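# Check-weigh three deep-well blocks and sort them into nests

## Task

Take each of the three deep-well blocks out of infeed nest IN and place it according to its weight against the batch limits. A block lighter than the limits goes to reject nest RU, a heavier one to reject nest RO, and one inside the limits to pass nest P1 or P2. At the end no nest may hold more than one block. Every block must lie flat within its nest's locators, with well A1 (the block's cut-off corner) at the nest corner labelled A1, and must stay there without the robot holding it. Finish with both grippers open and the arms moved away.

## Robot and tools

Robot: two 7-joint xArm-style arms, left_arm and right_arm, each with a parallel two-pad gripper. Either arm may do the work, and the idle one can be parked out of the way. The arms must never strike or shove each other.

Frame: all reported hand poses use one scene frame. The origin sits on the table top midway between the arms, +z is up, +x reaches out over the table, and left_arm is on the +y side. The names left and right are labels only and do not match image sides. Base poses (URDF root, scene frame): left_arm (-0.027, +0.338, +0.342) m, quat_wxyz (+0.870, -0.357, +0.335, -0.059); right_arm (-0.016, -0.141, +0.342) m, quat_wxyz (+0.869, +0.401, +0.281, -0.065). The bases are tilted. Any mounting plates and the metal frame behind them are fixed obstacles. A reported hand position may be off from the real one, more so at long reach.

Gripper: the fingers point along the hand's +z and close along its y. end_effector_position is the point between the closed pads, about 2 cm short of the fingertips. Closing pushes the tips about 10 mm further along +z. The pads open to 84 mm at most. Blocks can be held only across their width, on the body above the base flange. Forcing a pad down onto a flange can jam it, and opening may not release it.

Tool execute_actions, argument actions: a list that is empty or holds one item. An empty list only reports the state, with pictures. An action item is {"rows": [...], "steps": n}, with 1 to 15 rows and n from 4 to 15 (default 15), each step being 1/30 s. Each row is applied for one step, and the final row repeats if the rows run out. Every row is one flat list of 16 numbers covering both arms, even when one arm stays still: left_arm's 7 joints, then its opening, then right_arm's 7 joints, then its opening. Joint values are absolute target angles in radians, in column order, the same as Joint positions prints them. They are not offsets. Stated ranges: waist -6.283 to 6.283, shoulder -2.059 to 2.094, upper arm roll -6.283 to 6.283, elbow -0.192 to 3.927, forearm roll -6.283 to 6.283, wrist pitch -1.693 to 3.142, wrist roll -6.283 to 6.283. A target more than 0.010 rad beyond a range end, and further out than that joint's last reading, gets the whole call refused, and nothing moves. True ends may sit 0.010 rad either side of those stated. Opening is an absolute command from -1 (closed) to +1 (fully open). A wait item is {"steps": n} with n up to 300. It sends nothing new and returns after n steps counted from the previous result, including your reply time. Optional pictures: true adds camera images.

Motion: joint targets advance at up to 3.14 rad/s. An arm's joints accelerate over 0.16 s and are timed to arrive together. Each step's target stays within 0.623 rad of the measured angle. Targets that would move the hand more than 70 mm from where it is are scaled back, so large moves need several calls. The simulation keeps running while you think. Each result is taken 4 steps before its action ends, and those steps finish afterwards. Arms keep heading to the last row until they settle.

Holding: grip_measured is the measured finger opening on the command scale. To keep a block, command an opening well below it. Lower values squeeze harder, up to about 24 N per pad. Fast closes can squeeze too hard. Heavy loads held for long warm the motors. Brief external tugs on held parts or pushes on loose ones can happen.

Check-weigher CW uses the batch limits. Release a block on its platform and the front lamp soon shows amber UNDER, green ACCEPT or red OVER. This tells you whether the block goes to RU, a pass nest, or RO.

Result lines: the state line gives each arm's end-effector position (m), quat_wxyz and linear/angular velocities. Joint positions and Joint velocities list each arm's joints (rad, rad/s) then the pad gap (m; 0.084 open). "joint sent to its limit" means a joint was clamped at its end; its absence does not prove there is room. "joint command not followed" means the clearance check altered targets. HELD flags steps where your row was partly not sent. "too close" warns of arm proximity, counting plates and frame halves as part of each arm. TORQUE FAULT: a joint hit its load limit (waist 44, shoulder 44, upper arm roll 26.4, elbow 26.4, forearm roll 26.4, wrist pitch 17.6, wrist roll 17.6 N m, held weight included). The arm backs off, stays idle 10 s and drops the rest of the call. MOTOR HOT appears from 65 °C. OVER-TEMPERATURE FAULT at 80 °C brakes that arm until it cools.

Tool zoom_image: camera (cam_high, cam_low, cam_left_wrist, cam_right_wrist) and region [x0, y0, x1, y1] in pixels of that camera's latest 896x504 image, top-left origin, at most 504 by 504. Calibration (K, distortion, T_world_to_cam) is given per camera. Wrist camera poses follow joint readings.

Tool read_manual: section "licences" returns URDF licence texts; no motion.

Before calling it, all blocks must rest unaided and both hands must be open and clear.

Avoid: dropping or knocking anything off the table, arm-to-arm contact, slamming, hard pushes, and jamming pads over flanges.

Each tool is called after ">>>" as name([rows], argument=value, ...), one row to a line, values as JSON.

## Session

>>> execute_actions(actions=[])

Scene clock: 0.00 s of 12600.00 s.
left_arm: end_effector_position=(+0.2459, -0.0316, +0.2174) grip_measured=+1.00 end_effector_quat_wxyz=(+0.285, +0.903, -0.183, +0.263) end_effector_velocity=(+0.000, -0.000, -0.000) end_effector_angular_velocity=(-0.000, +0.000, -0.000) | right_arm: end_effector_position=(+0.5000, -0.7732, +0.1447) grip_measured=+1.00 end_effector_quat_wxyz=(-0.221, +0.708, -0.577, +0.341) end_effector_velocity=(+0.001, +0.000, +0.000) end_effector_angular_velocity=(-0.002, -0.001, +0.002)
Joint positions: left_arm=[-0.515  0.849 -0.22   0.763  2.479  1.219 -2.391  0.084] | right_arm=[-0.076 -0.244 -0.603  1.265  1.749  0.424 -1.394  0.084]
Joint velocities: left_arm=[-0.001  0.     0.     0.001  0.    -0.001 -0.     0.   ] | right_arm=[-0.    -0.     0.001  0.     0.     0.001 -0.002 -0.   ]
camera_calibration (this result's frames):
cam_left_wrist: T_world_to_cam=[[-0.476552, -0.773866, 0.417169, 0.0306048], [-0.801948, 0.188206, -0.566973, 0.394339], [0.360248, -0.60474, -0.71029, 0.178469], [0, 0, 0, 1]] pos_world=[0.26653, 0.0573948, 0.337577]
cam_right_wrist: T_world_to_cam=[[-0.656578, -0.248553, -0.712129, 0.272232], [-0.112589, 0.965863, -0.233307, 0.901373], [0.745808, -0.0730063, -0.662148, -0.204194], [0, 0, 0, 1]] pos_world=[0.432516, -0.817846, 0.268954]

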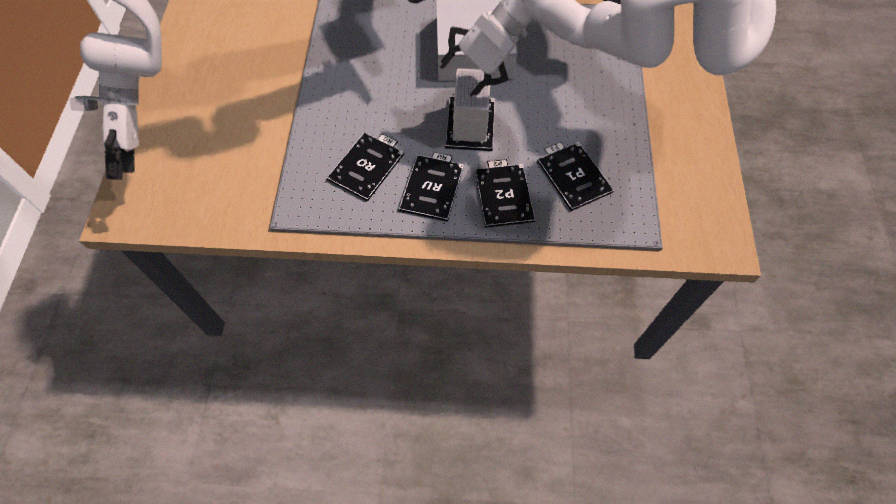

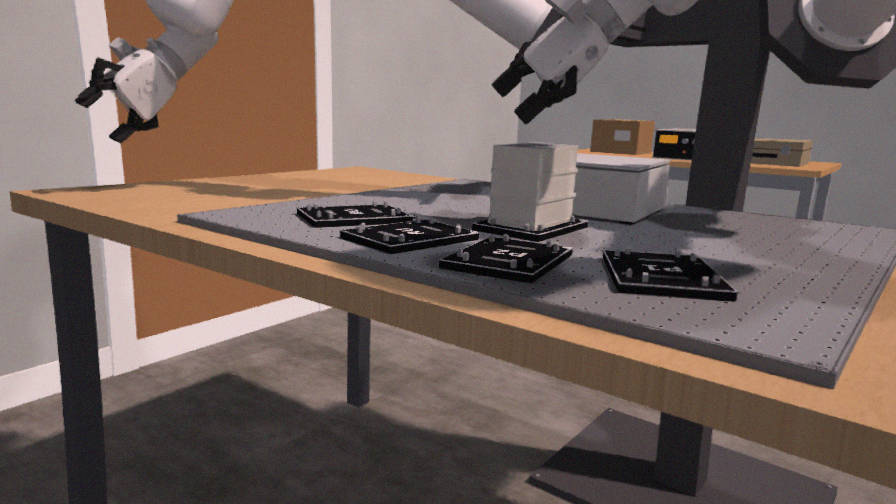

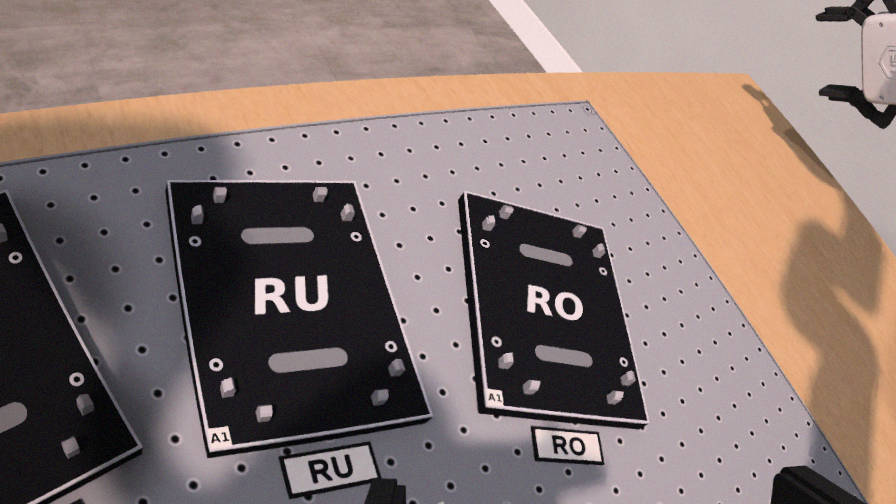

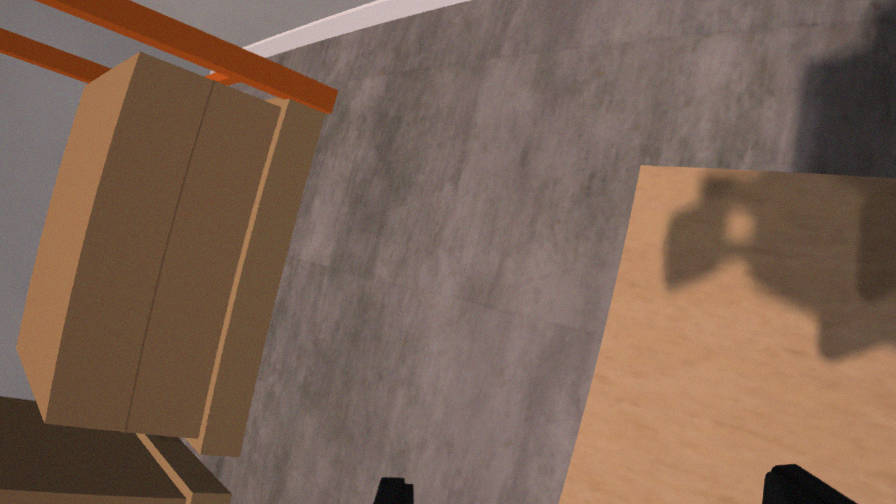

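>>> execute_actions([
  {"rows":[[-0.3,0,0,0.9,1.8,1.25,-2.5,1,-0.4,-0.3,0.3,1.8,2.2,0,-1.6,1]],"steps":15},
])

>>> execute_actions([
  {"steps":20},
])

>>> execute_actions([
  {"rows":[[0.45,-1.9,0.5,0.7,0.5,1.3,-2.8,1,-1.0,-0.6,1.7,1.5,3.1416,-0.5,-1.87,1]],"steps":15},
])

>>> execute_actions([
  {"steps":35},
], pictures=true)

Scene clock: 0.97 s of 12600.00 s.
left_arm: end_effector_position=(+0.4096, +0.0651, +0.1751) grip_measured=+1.00 end_effector_quat_wxyz=(+0.144, +0.952, +0.009, +0.270) end_effector_velocity=(+0.482, +0.372, -0.051) end_effector_angular_velocity=(+0.402, +0.142, +1.424) | right_arm: end_effector_position=(+0.5961, -0.8389, +0.2751) grip_measured=+1.00 end_effector_quat_wxyz=(-0.180, +0.660, -0.572, +0.452) end_effector_velocity=(+0.363, +0.000, +0.451) end_effector_angular_velocity=(-0.243, -0.630, -0.123)
Joint positions: left_arm=[-0.439  0.597 -0.142  0.812  2.245  1.23  -2.429  0.084] | right_arm=[-0.217 -0.269 -0.282  1.499  1.944  0.24  -1.483  0.084]
Joint velocities: left_arm=[ 0.212 -0.864  0.217  0.139 -0.657  0.032 -0.104 -0.   ] | right_arm=[-0.362 -0.071  1.131  0.617  0.509 -0.473 -0.232  0.   ]
Steps of this call (steps 1 to 18: nothing new was sent; steps 19 to 29: the first 11 steps of this action). Readings (joint positions):
19: left_arm=[-0.515 0.848 -0.220 0.763 2.478 1.219 -2.391] | right_arm=[-0.077 -0.244 -0.602 1.265 1.749 0.423 -1.395]
20: left_arm=[-0.512 0.840 -0.218 0.763 2.468 1.218 -2.393] | right_arm=[-0.082 -0.244 -0.594 1.271 1.757 0.415 -1.398]
22: left_arm=[-0.496 0.791 -0.202 0.771 2.416 1.220 -2.402] | right_arm=[-0.115 -0.247 -0.536 1.319 1.801 0.373 -1.418]
26: left_arm=[-0.461 0.682 -0.165 0.797 2.314 1.227 -2.418] | right_arm=[-0.178 -0.262 -0.393 1.432 1.889 0.292 -1.458]
29: the state above

Scene clock: 1.63 s of 12600.00 s.
left_arm: end_effector_position=(+0.6145, +0.3802, +0.1924) grip_measured=+1.00 end_effector_quat_wxyz=(-0.062, +0.858, +0.443, +0.252) end_effector_velocity=(+0.091, +0.283, +0.047) end_effector_angular_velocity=(+0.056, -0.001, +0.769) | right_arm: end_effector_position=(+0.7366, -0.7814, +0.5119) grip_measured=+1.00 end_effector_quat_wxyz=(-0.261, +0.574, -0.545, +0.552) end_effector_velocity=(-0.013, -0.007, -0.073) end_effector_angular_velocity=(+0.028, +0.119, -0.018)
Joint positions: left_arm=[-0.303  0.012 -0.002  0.901  1.812  1.251 -2.498  0.084] | right_arm=[-0.4   -0.3    0.297  1.799  2.199  0.    -1.6    0.084]
Joint velocities: left_arm=[ 0.11  -0.436  0.127  0.121 -0.269  0.036 -0.043 -0.   ] | right_arm=[-0.026  0.044 -0.047 -0.034  0.006 -0.018 -0.001 -0.   ]
Kept back: nothing.
Steps of this call (steps 1 to 4: the last 4 steps of your previous action; steps 5 to 20: the robot went on to your last target). Readings (joint positions):
1: left_arm=[-0.432 0.568 -0.135 0.816 2.223 1.231 -2.433] | right_arm=[-0.229 -0.271 -0.244 1.518 1.961 0.225 -1.491]
2: left_arm=[-0.425 0.539 -0.128 0.821 2.202 1.232 -2.436] | right_arm=[-0.241 -0.273 -0.206 1.538 1.977 0.210 -1.498]
4: left_arm=[-0.412 0.480 -0.115 0.829 2.159 1.234 -2.443] | right_arm=[-0.264 -0.277 -0.130 1.576 2.010 0.179 -1.513]
8: left_arm=[-0.385 0.362 -0.087 0.847 2.071 1.238 -2.457] | right_arm=[-0.311 -0.285 0.021 1.654 2.076 0.116 -1.544]
20: the state above

Scene clock: 2.00 s of 12600.00 s.
left_arm: end_effector_position=(+0.5332, +0.5658, +0.1396) grip_measured=+1.00 end_effector_quat_wxyz=(-0.217, +0.745, +0.607, +0.169) end_effector_velocity=(-0.333, +0.536, -0.068) end_effector_angular_velocity=(+0.413, +0.557, +1.572) | right_arm: end_effector_position=(+0.7285, -0.6285, +0.5020) grip_measured=+1.00 end_effector_quat_wxyz=(-0.274, +0.624, -0.592, +0.429) end_effector_velocity=(+0.056, +0.575, +0.026) end_effector_angular_velocity=(+0.675, +0.271, +0.504)
Joint positions: left_arm=[-0.116 -0.178  0.133  0.844  1.619  1.263 -2.58   0.084] | right_arm=[-0.701 -0.45   0.677  1.647  2.582 -0.25  -1.735  0.084]
Joint velocities: left_arm=[ 0.612 -0.628  0.399 -0.156 -0.631  0.041 -0.234 -0.   ] | right_arm=[-0.553 -0.275  1.053 -0.279  1.032 -0.46  -0.251 -0.   ]
Steps of this call (steps 1 to 11: the first 11 steps of this action). Readings (joint positions):
1: left_arm=[-0.299 0.002 0.002 0.903 1.805 1.251 -2.500] | right_arm=[-0.401 -0.299 0.297 1.797 2.200 -0.001 -1.600]
2: left_arm=[-0.291 -0.009 0.005 0.899 1.793 1.250 -2.505] | right_arm=[-0.411 -0.303 0.305 1.792 2.210 -0.010 -1.605]
4: left_arm=[-0.255 -0.043 0.032 0.882 1.756 1.252 -2.523] | right_arm=[-0.481 -0.335 0.372 1.756 2.282 -0.069 -1.637]
8: left_arm=[-0.177 -0.118 0.092 0.860 1.680 1.259 -2.556] | right_arm=[-0.636 -0.418 0.567 1.680 2.472 -0.196 -1.705]
11: the state above

Scene clock: 3.17 s of 12600.00 s.
left_arm: end_effector_position=(+0.2380, +0.8101, +0.4387) grip_measured=+1.00 end_effector_quat_wxyz=(+0.088, -0.232, +0.967, -0.061) end_effector_velocity=(-0.107, +0.029, +0.331) end_effector_angular_velocity=(+0.351, -1.343, +0.811) | right_arm: end_effector_position=(+0.6121, -0.0660, +0.5881) grip_measured=+1.00 end_effector_quat_wxyz=(-0.470, +0.783, -0.389, +0.120) end_effector_velocity=(+0.030, -0.042, -0.030) end_effector_angular_velocity=(-0.008, +0.053, -0.079)
Joint positions: left_arm=[ 0.442 -1.824  0.494  0.704  0.524  1.299 -2.796  0.084] | right_arm=[-1.    -0.6    1.698  1.501  3.141 -0.5   -1.87   0.084]
Joint velocities: left_arm=[ 0.173 -1.425  0.113 -0.005 -0.411  0.011 -0.06   0.   ] | right_arm=[-0.033  0.032 -0.066  0.005 -0.006 -0.002 -0.003 -0.   ]
Kept back: nothing.
Steps of this call (steps 1 to 4: the last 4 steps of your previous action; steps 5 to 35: the robot went on to your last target). Readings (joint positions):
1: left_arm=[-0.096 -0.199 0.146 0.839 1.598 1.264 -2.588] | right_arm=[-0.718 -0.459 0.712 1.638 2.616 -0.264 -1.743]
2: left_arm=[-0.076 -0.221 0.160 0.833 1.576 1.266 -2.596] | right_arm=[-0.735 -0.467 0.747 1.630 2.647 -0.278 -1.750]
4: left_arm=[-0.035 -0.268 0.186 0.823 1.528 1.268 -2.611] | right_arm=[-0.764 -0.482 0.815 1.615 2.702 -0.303 -1.763]
8: left_arm=[0.046 -0.374 0.239 0.802 1.422 1.274 -2.643] | right_arm=[-0.813 -0.506 0.948 1.591 2.794 -0.344 -1.786]
35: the state above
camera_calibration (this result's frames):
cam_left_wrist: T_world_to_cam=[[-0.440649, 0.882543, -0.164153, -0.509512], [0.871821, 0.464315, 0.156016, -0.584142], [0.213909, -0.0743634, -0.974019, 0.568335], [0, 0, 0, 1]] pos_world=[0.163179, 0.763155, 0.561067]
cam_right_wrist: T_world_to_cam=[[-0.482515, -0.25482, -0.838001, 0.804431], [-0.676808, 0.715772, 0.172048, 0.424845], [0.555977, 0.650182, -0.517835, 0.136501], [0, 0, 0, 1]] pos_world=[0.599797, -0.187858, 0.671705]

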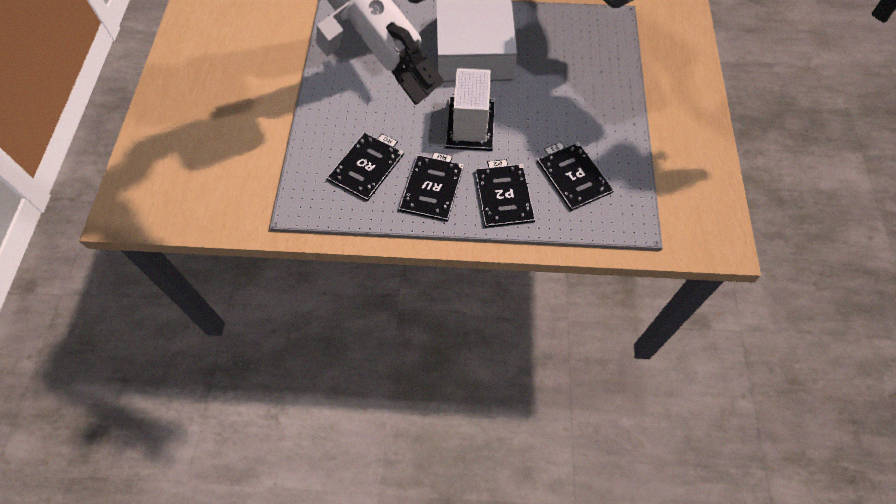

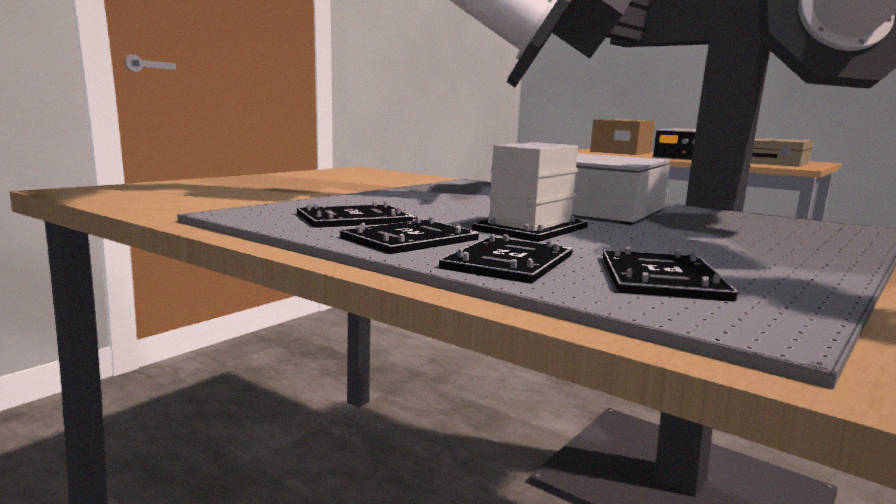

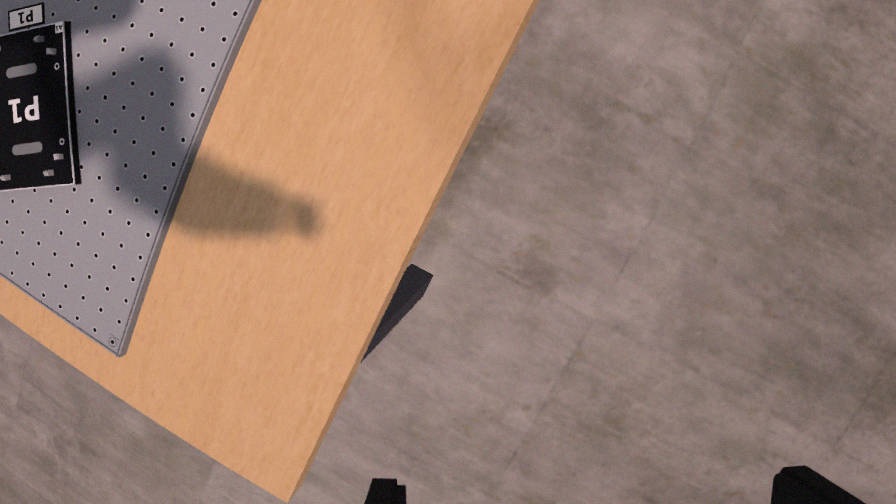

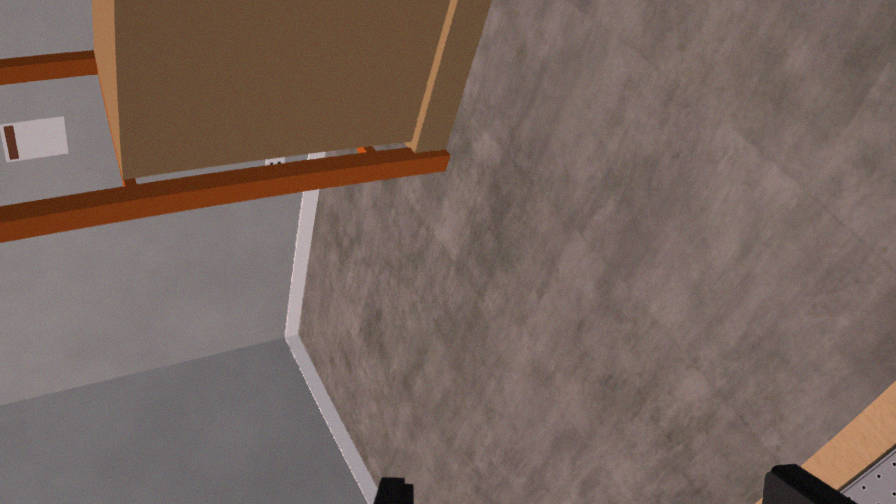

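>>> execute_actions([
  {"rows":[[0.234,-1.841,2.494,1.318,1.25,1.26,-3.14,1,-1.2717,-1.4091,2.4475,1.0572,3.1416,-0.5301,-1.8668,1]],"steps":15},
])

>>> execute_actions([
  {"steps":40},
], pictures=true)

Scene clock: 3.67 s of 12600.00 s.
left_arm: end_effector_position=(+0.1048, +0.9139, +0.4087) grip_measured=+1.00 end_effector_quat_wxyz=(+0.103, -0.422, +0.900, -0.034) end_effector_velocity=(-0.464, +0.198, -0.255) end_effector_angular_velocity=(-0.222, +0.330, +1.092) | right_arm: end_effector_position=(+0.4924, +0.0402, +0.4899) grip_measured=+1.00 end_effector_quat_wxyz=(-0.355, +0.890, -0.269, +0.098) end_effector_velocity=(-0.403, +0.245, -0.364) end_effector_angular_velocity=(-0.985, +0.102, +0.846)
Joint positions: left_arm=[ 0.366 -1.871  0.778  0.934  0.77   1.285 -2.93   0.084] | right_arm=[-1.094 -0.846  1.941  1.348  3.141 -0.51  -1.869  0.084]
Joint velocities: left_arm=[-0.217  0.052  0.927  0.622  0.773 -0.041 -0.336  0.   ] | right_arm=[-0.249 -0.831  0.754 -0.421  0.002 -0.029  0.002  0.   ]
Steps of this call (steps 1 to 4: the robot went on to your last target; steps 5 to 15: the first 11 steps of this action). Readings (joint positions):
5: left_arm=[0.449 -1.897 0.501 0.699 0.501 1.300 -2.801] | right_arm=[-1.001 -0.600 1.698 1.500 3.141 -0.500 -1.870]
6: left_arm=[0.447 -1.895 0.508 0.704 0.509 1.300 -2.806] | right_arm=[-1.005 -0.607 1.705 1.496 3.141 -0.500 -1.870]
8: left_arm=[0.428 -1.887 0.562 0.756 0.565 1.296 -2.837] | right_arm=[-1.030 -0.657 1.752 1.461 3.140 -0.502 -1.870]
12: left_arm=[0.390 -1.877 0.686 0.867 0.687 1.289 -2.894] | right_arm=[-1.068 -0.765 1.864 1.392 3.141 -0.507 -1.869]
15: the state above

Scene clock: 5.00 s of 12600.00 s.
left_arm: end_effector_position=(-0.2823, +0.5060, +0.0818) grip_measured=+1.00 end_effector_quat_wxyz=(+0.297, +0.729, -0.548, +0.283) end_effector_velocity=(-0.065, -0.562, -0.006) end_effector_angular_velocity=(-0.883, +0.143, +0.461) | right_arm: end_effector_position=(+0.2042, +0.0047, +0.2003) grip_measured=+1.00 end_effector_quat_wxyz=(-0.000, +1.000, -0.000, -0.000) end_effector_velocity=(-0.001, -0.001, -0.001) end_effector_angular_velocity=(-0.003, +0.001, -0.000)
Joint positions: left_arm=[ 0.246 -1.844  2.103  1.282  1.205  1.262 -3.121  0.084] | right_arm=[-1.272 -1.409  2.447  1.057  3.142 -0.53  -1.867  0.084]
Joint velocities: left_arm=[-0.03   0.007  1.001  0.091  0.114 -0.006 -0.05   0.   ] | right_arm=[-0.001 -0.002  0.001 -0.001  0.     0.     0.001 -0.   ]
Kept back: nothing.
Steps of this call (steps 1 to 4: the last 4 steps of your previous action; steps 5 to 40: the robot went on to your last target). Readings (joint positions):
1: left_arm=[0.359 -1.869 0.809 0.954 0.795 1.283 -2.941] | right_arm=[-1.102 -0.874 1.966 1.334 3.141 -0.511 -1.869]
2: left_arm=[0.352 -1.868 0.841 0.973 0.819 1.282 -2.952] | right_arm=[-1.111 -0.901 1.990 1.320 3.141 -0.512 -1.869]
4: left_arm=[0.340 -1.865 0.904 1.009 0.864 1.280 -2.971] | right_arm=[-1.128 -0.956 2.039 1.292 3.141 -0.514 -1.868]
8: left_arm=[0.318 -1.860 1.033 1.071 0.942 1.276 -3.005] | right_arm=[-1.162 -1.062 2.135 1.237 3.141 -0.518 -1.868]
40: the state above
camera_calibration (this result's frames):
cam_left_wrist: T_world_to_cam=[[-0.965833, -0.229094, 0.121171, -0.138121], [-0.243458, 0.641734, -0.727259, -0.266071], [0.0888513, -0.731911, -0.675582, 0.582394], [0, 0, 0, 1]] pos_world=[-0.249925, 0.565365, 0.216689]
cam_right_wrist: T_world_to_cam=[[0.0110972, -0.999858, -0.0127137, 0.0380439], [-0.999918, -0.0111778, 0.00629191, 0.267502], [-0.00643312, 0.0126428, -0.999899, 0.330898], [0, 0, 0, 1]] pos_world=[0.269186, 0.0368451, 0.329665]

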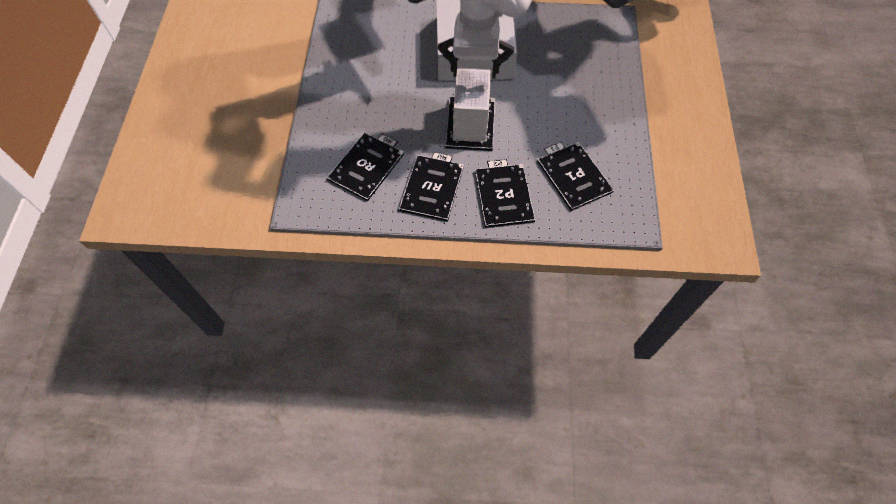

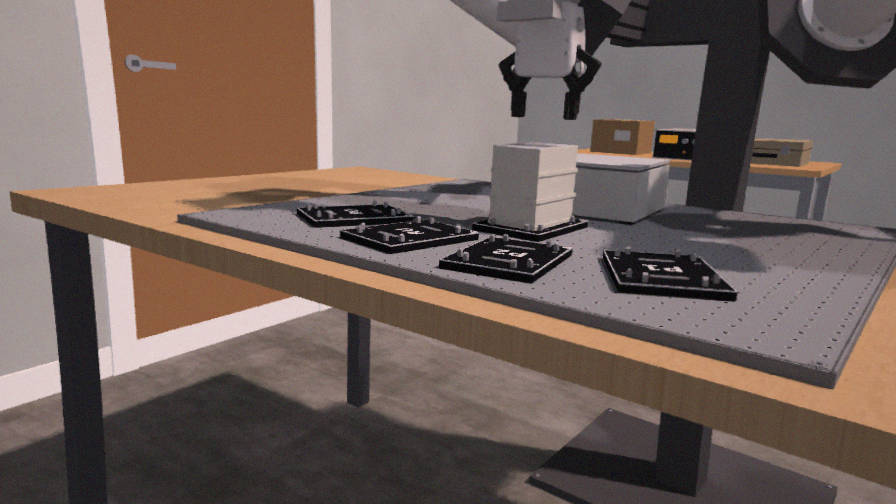

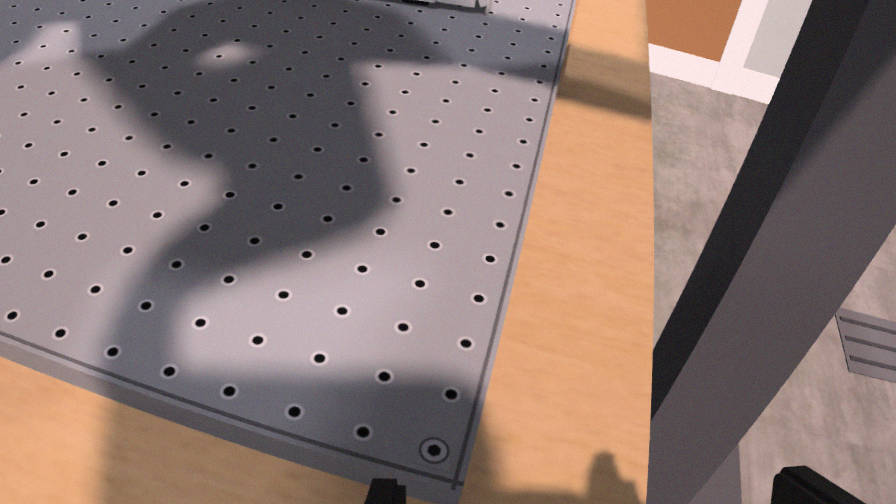

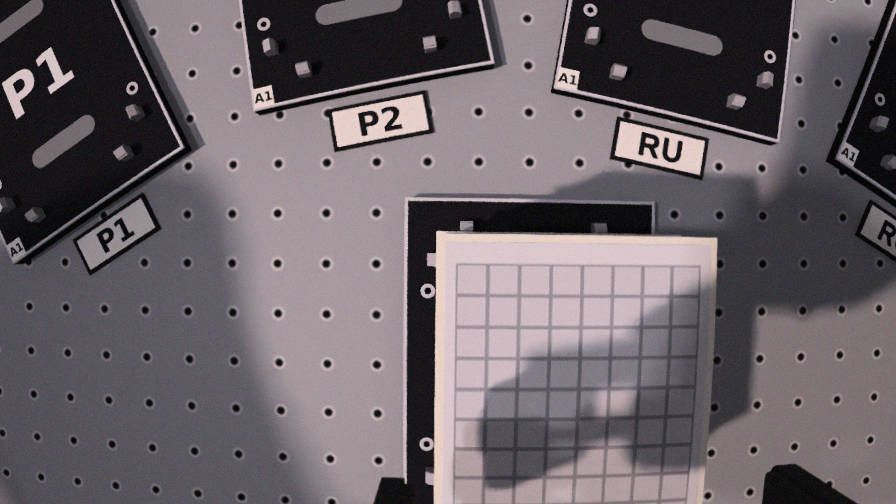

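>>> execute_actions([
  {"rows":[[0.234,-1.841,2.494,1.318,1.25,1.26,-3.14,1,-1.3215,-1.4485,2.435,1.0636,3.1416,-0.475,-1.8778,1]],"steps":15},
])

>>> execute_actions([
  {"steps":8},
], pictures=true)

Scene clock: 5.83 s of 12600.00 s.
left_arm: end_effector_position=(-0.2874, +0.2885, +0.1188) grip_measured=+1.00 end_effector_quat_wxyz=(+0.409, +0.717, -0.419, +0.378) end_effector_velocity=(-0.001, -0.003, +0.002) end_effector_angular_velocity=(-0.006, +0.002, +0.003) | right_arm: end_effector_position=(+0.2116, +0.0017, +0.1753) grip_measured=+1.00 end_effector_quat_wxyz=(-0.000, +1.000, -0.006, -0.000) end_effector_velocity=(-0.000, +0.006, +0.004) end_effector_angular_velocity=(+0.014, -0.004, +0.006)
Joint positions: left_arm=[ 0.234 -1.841  2.493  1.318  1.25   1.26  -3.14   0.084] | right_arm=[-1.321 -1.448  2.435  1.064  3.142 -0.475 -1.878  0.084]
Joint velocities: left_arm=[ 0.     0.001  0.006  0.002  0.     0.    -0.    -0.   ] | right_arm=[ 0.008  0.006  0.004  0.004 -0.001  0.    -0.    -0.   ]
Steps of this call (steps 1 to 14: the robot went on to your last target; steps 15 to 25: the first 11 steps of this action). Readings (joint positions):
15: left_arm=[0.235 -1.841 2.493 1.318 1.250 1.260 -3.140] | right_arm=[-1.272 -1.410 2.447 1.057 3.142 -0.529 -1.867]
16: left_arm=[0.234 -1.841 2.491 1.318 1.250 1.260 -3.140] | right_arm=[-1.279 -1.415 2.446 1.060 3.142 -0.519 -1.869]
18: left_arm=[0.234 -1.840 2.490 1.318 1.250 1.259 -3.140] | right_arm=[-1.308 -1.438 2.439 1.064 3.142 -0.488 -1.875]
22: left_arm=[0.234 -1.841 2.492 1.318 1.250 1.260 -3.140] | right_arm=[-1.323 -1.450 2.434 1.062 3.141 -0.476 -1.878]
25: the state above

Scene clock: 6.10 s of 12600.00 s.
left_arm: end_effector_position=(-0.2873, +0.2881, +0.1189) grip_measured=+1.00 end_effector_quat_wxyz=(+0.409, +0.717, -0.419, +0.378) end_effector_velocity=(+0.000, +0.000, -0.001) end_effector_angular_velocity=(+0.001, -0.001, +0.001) | right_arm: end_effector_position=(+0.2116, +0.0012, +0.1750) grip_measured=+1.00 end_effector_quat_wxyz=(-0.000, +1.000, -0.006, -0.000) end_effector_velocity=(-0.000, -0.001, -0.001) end_effector_angular_velocity=(-0.002, +0.001, -0.001)
Joint positions: left_arm=[ 0.234 -1.841  2.494  1.318  1.25   1.26  -3.14   0.084] | right_arm=[-1.321 -1.448  2.435  1.064  3.142 -0.475 -1.878  0.084]
Joint velocities: left_arm=[-0.    -0.002 -0.001  0.001 -0.     0.     0.     0.   ] | right_arm=[-0.001 -0.001  0.    -0.     0.     0.     0.     0.   ]
Kept back: nothing.
Steps of this call (steps 1 to 4: the last 4 steps of your previous action; steps 5 to 8: the robot went on to your last target). Readings (joint positions):
1: left_arm=[0.234 -1.841 2.493 1.318 1.250 1.260 -3.140] | right_arm=[-1.321 -1.448 2.435 1.064 3.142 -0.475 -1.878]
2: left_arm=[0.234 -1.841 2.494 1.318 1.250 1.260 -3.140] | right_arm=[-1.321 -1.448 2.435 1.064 3.142 -0.475 -1.878]
4: left_arm=[0.234 -1.841 2.494 1.318 1.250 1.260 -3.140] | right_arm=[-1.321 -1.448 2.435 1.064 3.142 -0.475 -1.878]
8: the state above
camera_calibration (this result's frames):
cam_left_wrist: T_world_to_cam=[[-0.908078, -0.319171, 0.271153, -0.172655], [-0.36898, 0.303451, -0.878505, -0.0210736], [0.198112, -0.897801, -0.393325, 0.494106], [0, 0, 0, 1]] pos_world=[-0.262448, 0.394897, 0.222647]
cam_right_wrist: T_world_to_cam=[[-0.000741881, -0.999925, -0.0121972, 0.0365758], [-0.999978, 0.000662064, 0.00654662, 0.274949], [-0.00653806, 0.0122018, -0.999904, 0.305738], [0, 0, 0, 1]] pos_world=[0.276969, 0.0326605, 0.304354]

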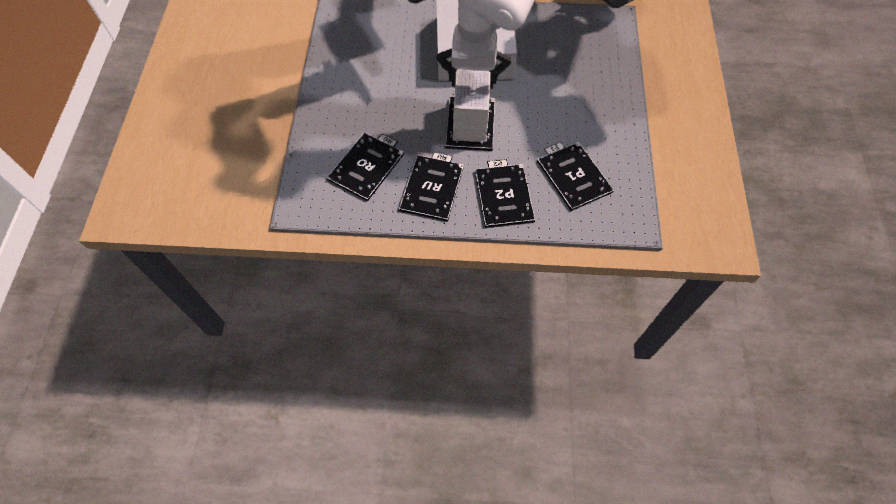

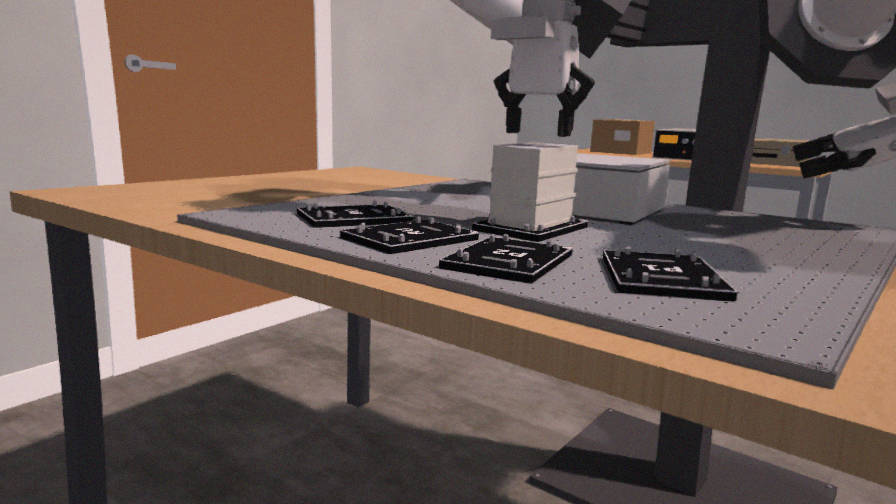

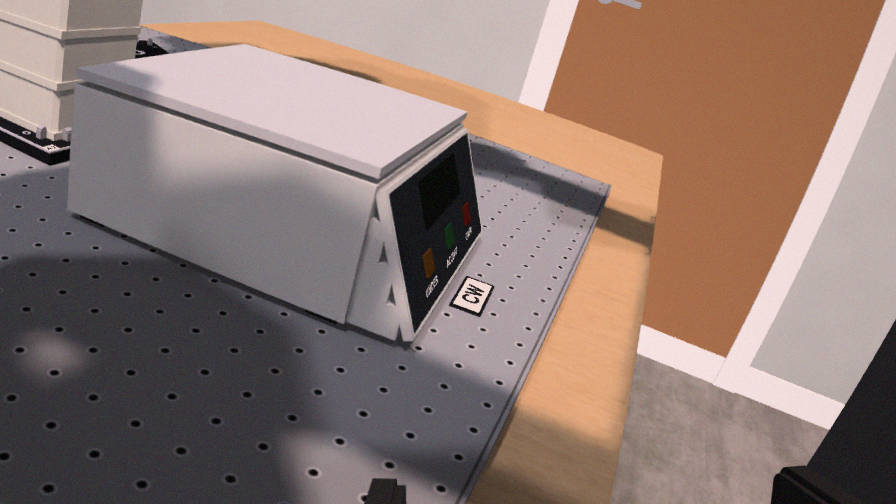

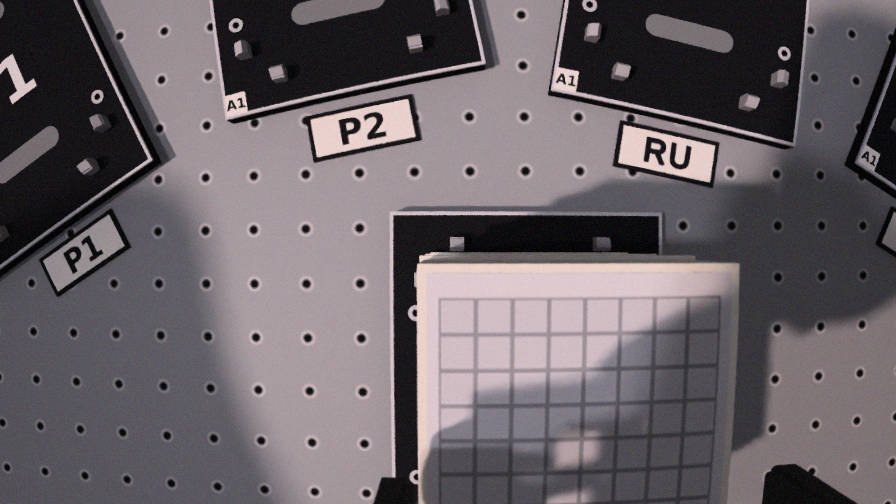

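>>> execute_actions([
  {"rows":[[0.234,-1.841,2.494,1.318,1.25,1.26,-3.14,1,-1.3285,-1.4567,2.4358,1.066,3.1416,-0.467,-1.8778,1],[0.234,-1.841,2.494,1.318,1.25,1.26,-3.14,1,-1.3356,-1.465,2.4365,1.0685,3.1416,-0.4587,-1.8778,1],[0.234,-1.841,2.494,1.318,1.25,1.26,-3.14,1,-1.3426,-1.4733,2.4372,1.0711,3.1416,-0.4506,-1.8778,1],[0.234,-1.841,2.494,1.318,1.25,1.26,-3.14,1,-1.3497,-1.4816,2.4379,1.0739,3.1416,-0.4425,-1.8778,1],[0.234,-1.841,2.494,1.318,1.25,1.26,-3.14,1,-1.3567,-1.49,2.4385,1.0768,3.1416,-0.4345,-1.8778,1],[0.234,-1.841,2.494,1.318,1.25,1.26,-3.14,1,-1.3638,-1.4982,2.4391,1.0798,3.1416,-0.4265,-1.8778,1],[0.234,-1.841,2.494,1.318,1.25,1.26,-3.14,1,-1.3708,-1.5065,2.4396,1.083,3.1416,-0.4186,-1.8778,1],[0.234,-1.841,2.494,1.318,1.25,1.26,-3.14,1,-1.3779,-1.5148,2.4401,1.0862,3.1416,-0.4107,-1.8778,1],[0.234,-1.841,2.494,1.318,1.25,1.26,-3.14,1,-1.3849,-1.5232,2.4405,1.0895,3.1416,-0.4029,-1.8778,1],[0.234,-1.841,2.494,1.318,1.25,1.26,-3.14,1,-1.392,-1.5315,2.4409,1.093,3.1416,-0.3951,-1.8778,1]],"steps":15},
])

>>> execute_actions([
  {"rows":[[0.234,-1.841,2.494,1.318,1.25,1.26,-3.14,1,-1.392,-1.5315,2.4409,1.093,3.1416,-0.3951,-1.8778,0]],"steps":12},
], pictures=true)

Scene clock: 6.93 s of 12600.00 s.
left_arm: end_effector_position=(-0.2873, +0.2881, +0.1189) grip_measured=+1.00 end_effector_quat_wxyz=(+0.409, +0.717, -0.419, +0.379) end_effector_velocity=(-0.001, +0.001, +0.000) end_effector_angular_velocity=(+0.001, +0.001, -0.001) | right_arm: end_effector_position=(+0.2115, +0.0009, +0.1393) grip_measured=+1.00 end_effector_quat_wxyz=(+0.000, +1.000, -0.006, -0.001) end_effector_velocity=(-0.002, -0.003, -0.106) end_effector_angular_velocity=(-0.006, +0.002, +0.001)
Joint positions: left_arm=[ 0.234 -1.841  2.494  1.318  1.25   1.26  -3.14   0.084] | right_arm=[-1.383 -1.521  2.44   1.088  3.142 -0.406 -1.878  0.084]
Joint velocities: left_arm=[-0.     0.001 -0.001  0.    -0.     0.     0.    -0.   ] | right_arm=[-0.185 -0.22   0.01   0.085 -0.     0.197  0.    -0.   ]
Steps of this call (steps 1 to 14: the robot went on to your last target; steps 15 to 25: the first 11 steps of this action). Readings (joint positions):
15: left_arm=[0.234 -1.841 2.494 1.318 1.250 1.260 -3.140] | right_arm=[-1.322 -1.449 2.435 1.064 3.142 -0.474 -1.878]
16: left_arm=[0.234 -1.841 2.494 1.318 1.250 1.260 -3.140] | right_arm=[-1.324 -1.451 2.435 1.065 3.142 -0.471 -1.878]
18: left_arm=[0.234 -1.841 2.494 1.318 1.250 1.260 -3.140] | right_arm=[-1.334 -1.463 2.436 1.069 3.142 -0.460 -1.878]
22: left_arm=[0.234 -1.841 2.494 1.318 1.250 1.260 -3.140] | right_arm=[-1.362 -1.496 2.439 1.079 3.142 -0.429 -1.878]
25: the state above

Scene clock: 7.33 s of 12600.00 s.
left_arm: end_effector_position=(-0.2873, +0.2881, +0.1189) grip_measured=+1.00 end_effector_quat_wxyz=(+0.409, +0.717, -0.419, +0.379) end_effector_velocity=(+0.001, -0.000, -0.001) end_effector_angular_velocity=(+0.000, -0.001, +0.001) | right_arm: end_effector_position=(+0.2116, +0.0014, +0.1343) grip_measured=+0.96 end_effector_quat_wxyz=(-0.000, +1.000, -0.006, -0.000) end_effector_velocity=(+0.001, +0.000, +0.000) end_effector_angular_velocity=(+0.000, -0.002, +0.002)
Joint positions: left_arm=[ 0.234 -1.841  2.494  1.318  1.25   1.26  -3.14   0.084] | right_arm=[-1.392 -1.531  2.441  1.093  3.142 -0.395 -1.878  0.083]
Joint velocities: left_arm=[-0.    -0.001  0.     0.    -0.     0.    -0.     0.   ] | right_arm=[ 0.001 -0.    -0.001  0.    -0.001  0.    -0.001  0.   ]
Steps of this call (steps 1 to 4: the last 4 steps of your previous action; steps 5 to 12: the first 8 steps of this action). Readings (joint positions):
5: left_arm=[0.234 -1.841 2.494 1.318 1.250 1.260 -3.140] | right_arm=[-1.392 -1.531 2.441 1.093 3.142 -0.396 -1.878]
6: left_arm=[0.234 -1.841 2.494 1.318 1.250 1.260 -3.140] | right_arm=[-1.392 -1.531 2.441 1.093 3.142 -0.395 -1.878]
8: left_arm=[0.234 -1.841 2.494 1.318 1.250 1.260 -3.140] | right_arm=[-1.392 -1.531 2.441 1.093 3.142 -0.395 -1.878]
12: the state above
camera_calibration (this result's frames):
cam_left_wrist: T_world_to_cam=[[-0.908055, -0.319222, 0.27117, -0.172642], [-0.368992, 0.303333, -0.878541, -0.0209979], [0.198195, -0.897823, -0.393233, 0.494065], [0, 0, 0, 1]] pos_world=[-0.262437, 0.394841, 0.22265]
cam_right_wrist: T_world_to_cam=[[-0.000634579, -0.999918, -0.0128101, 0.0363336], [-0.99998, 0.000553024, 0.00636899, 0.275219], [-0.00636138, 0.0128139, -0.999898, 0.264995], [0, 0, 0, 1]] pos_world=[0.276922, 0.0327828, 0.263681]

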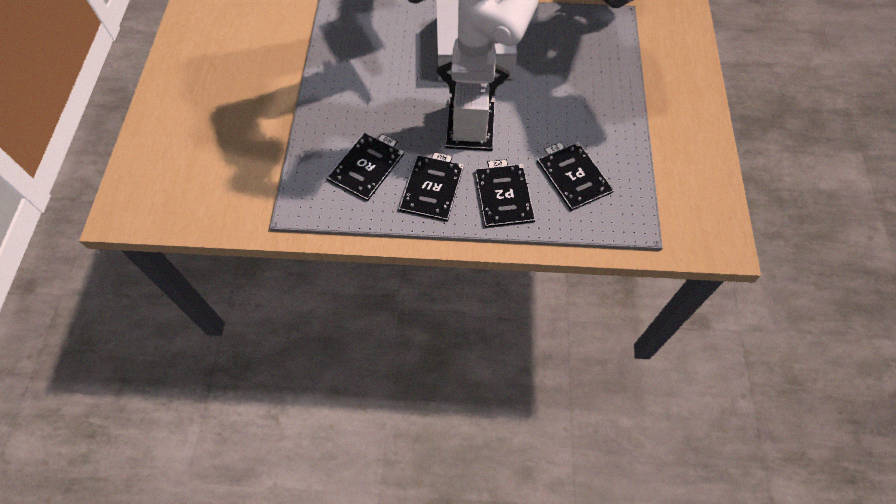

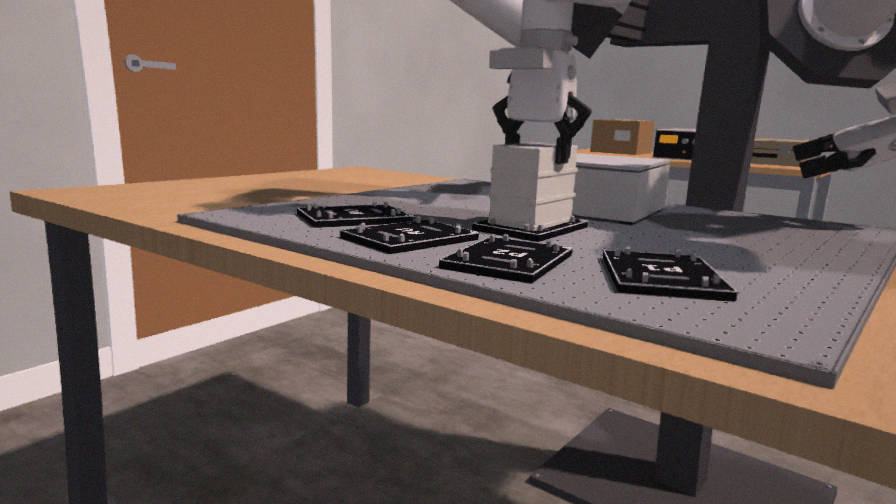

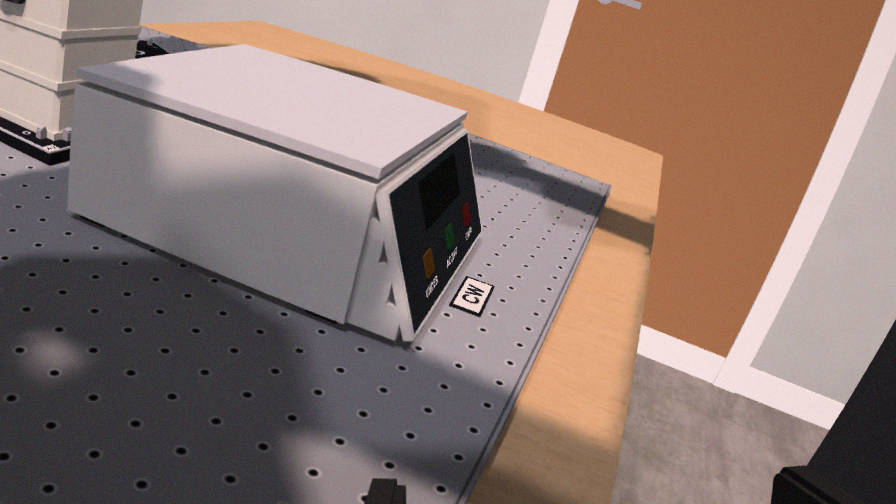

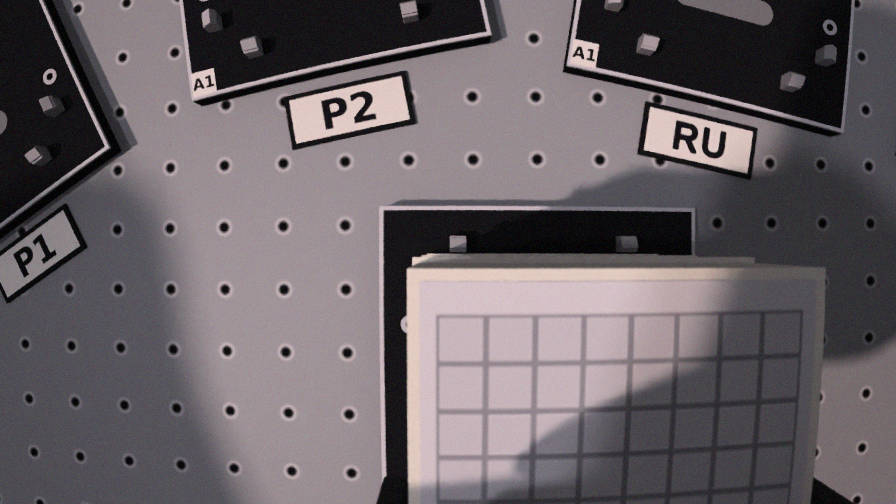

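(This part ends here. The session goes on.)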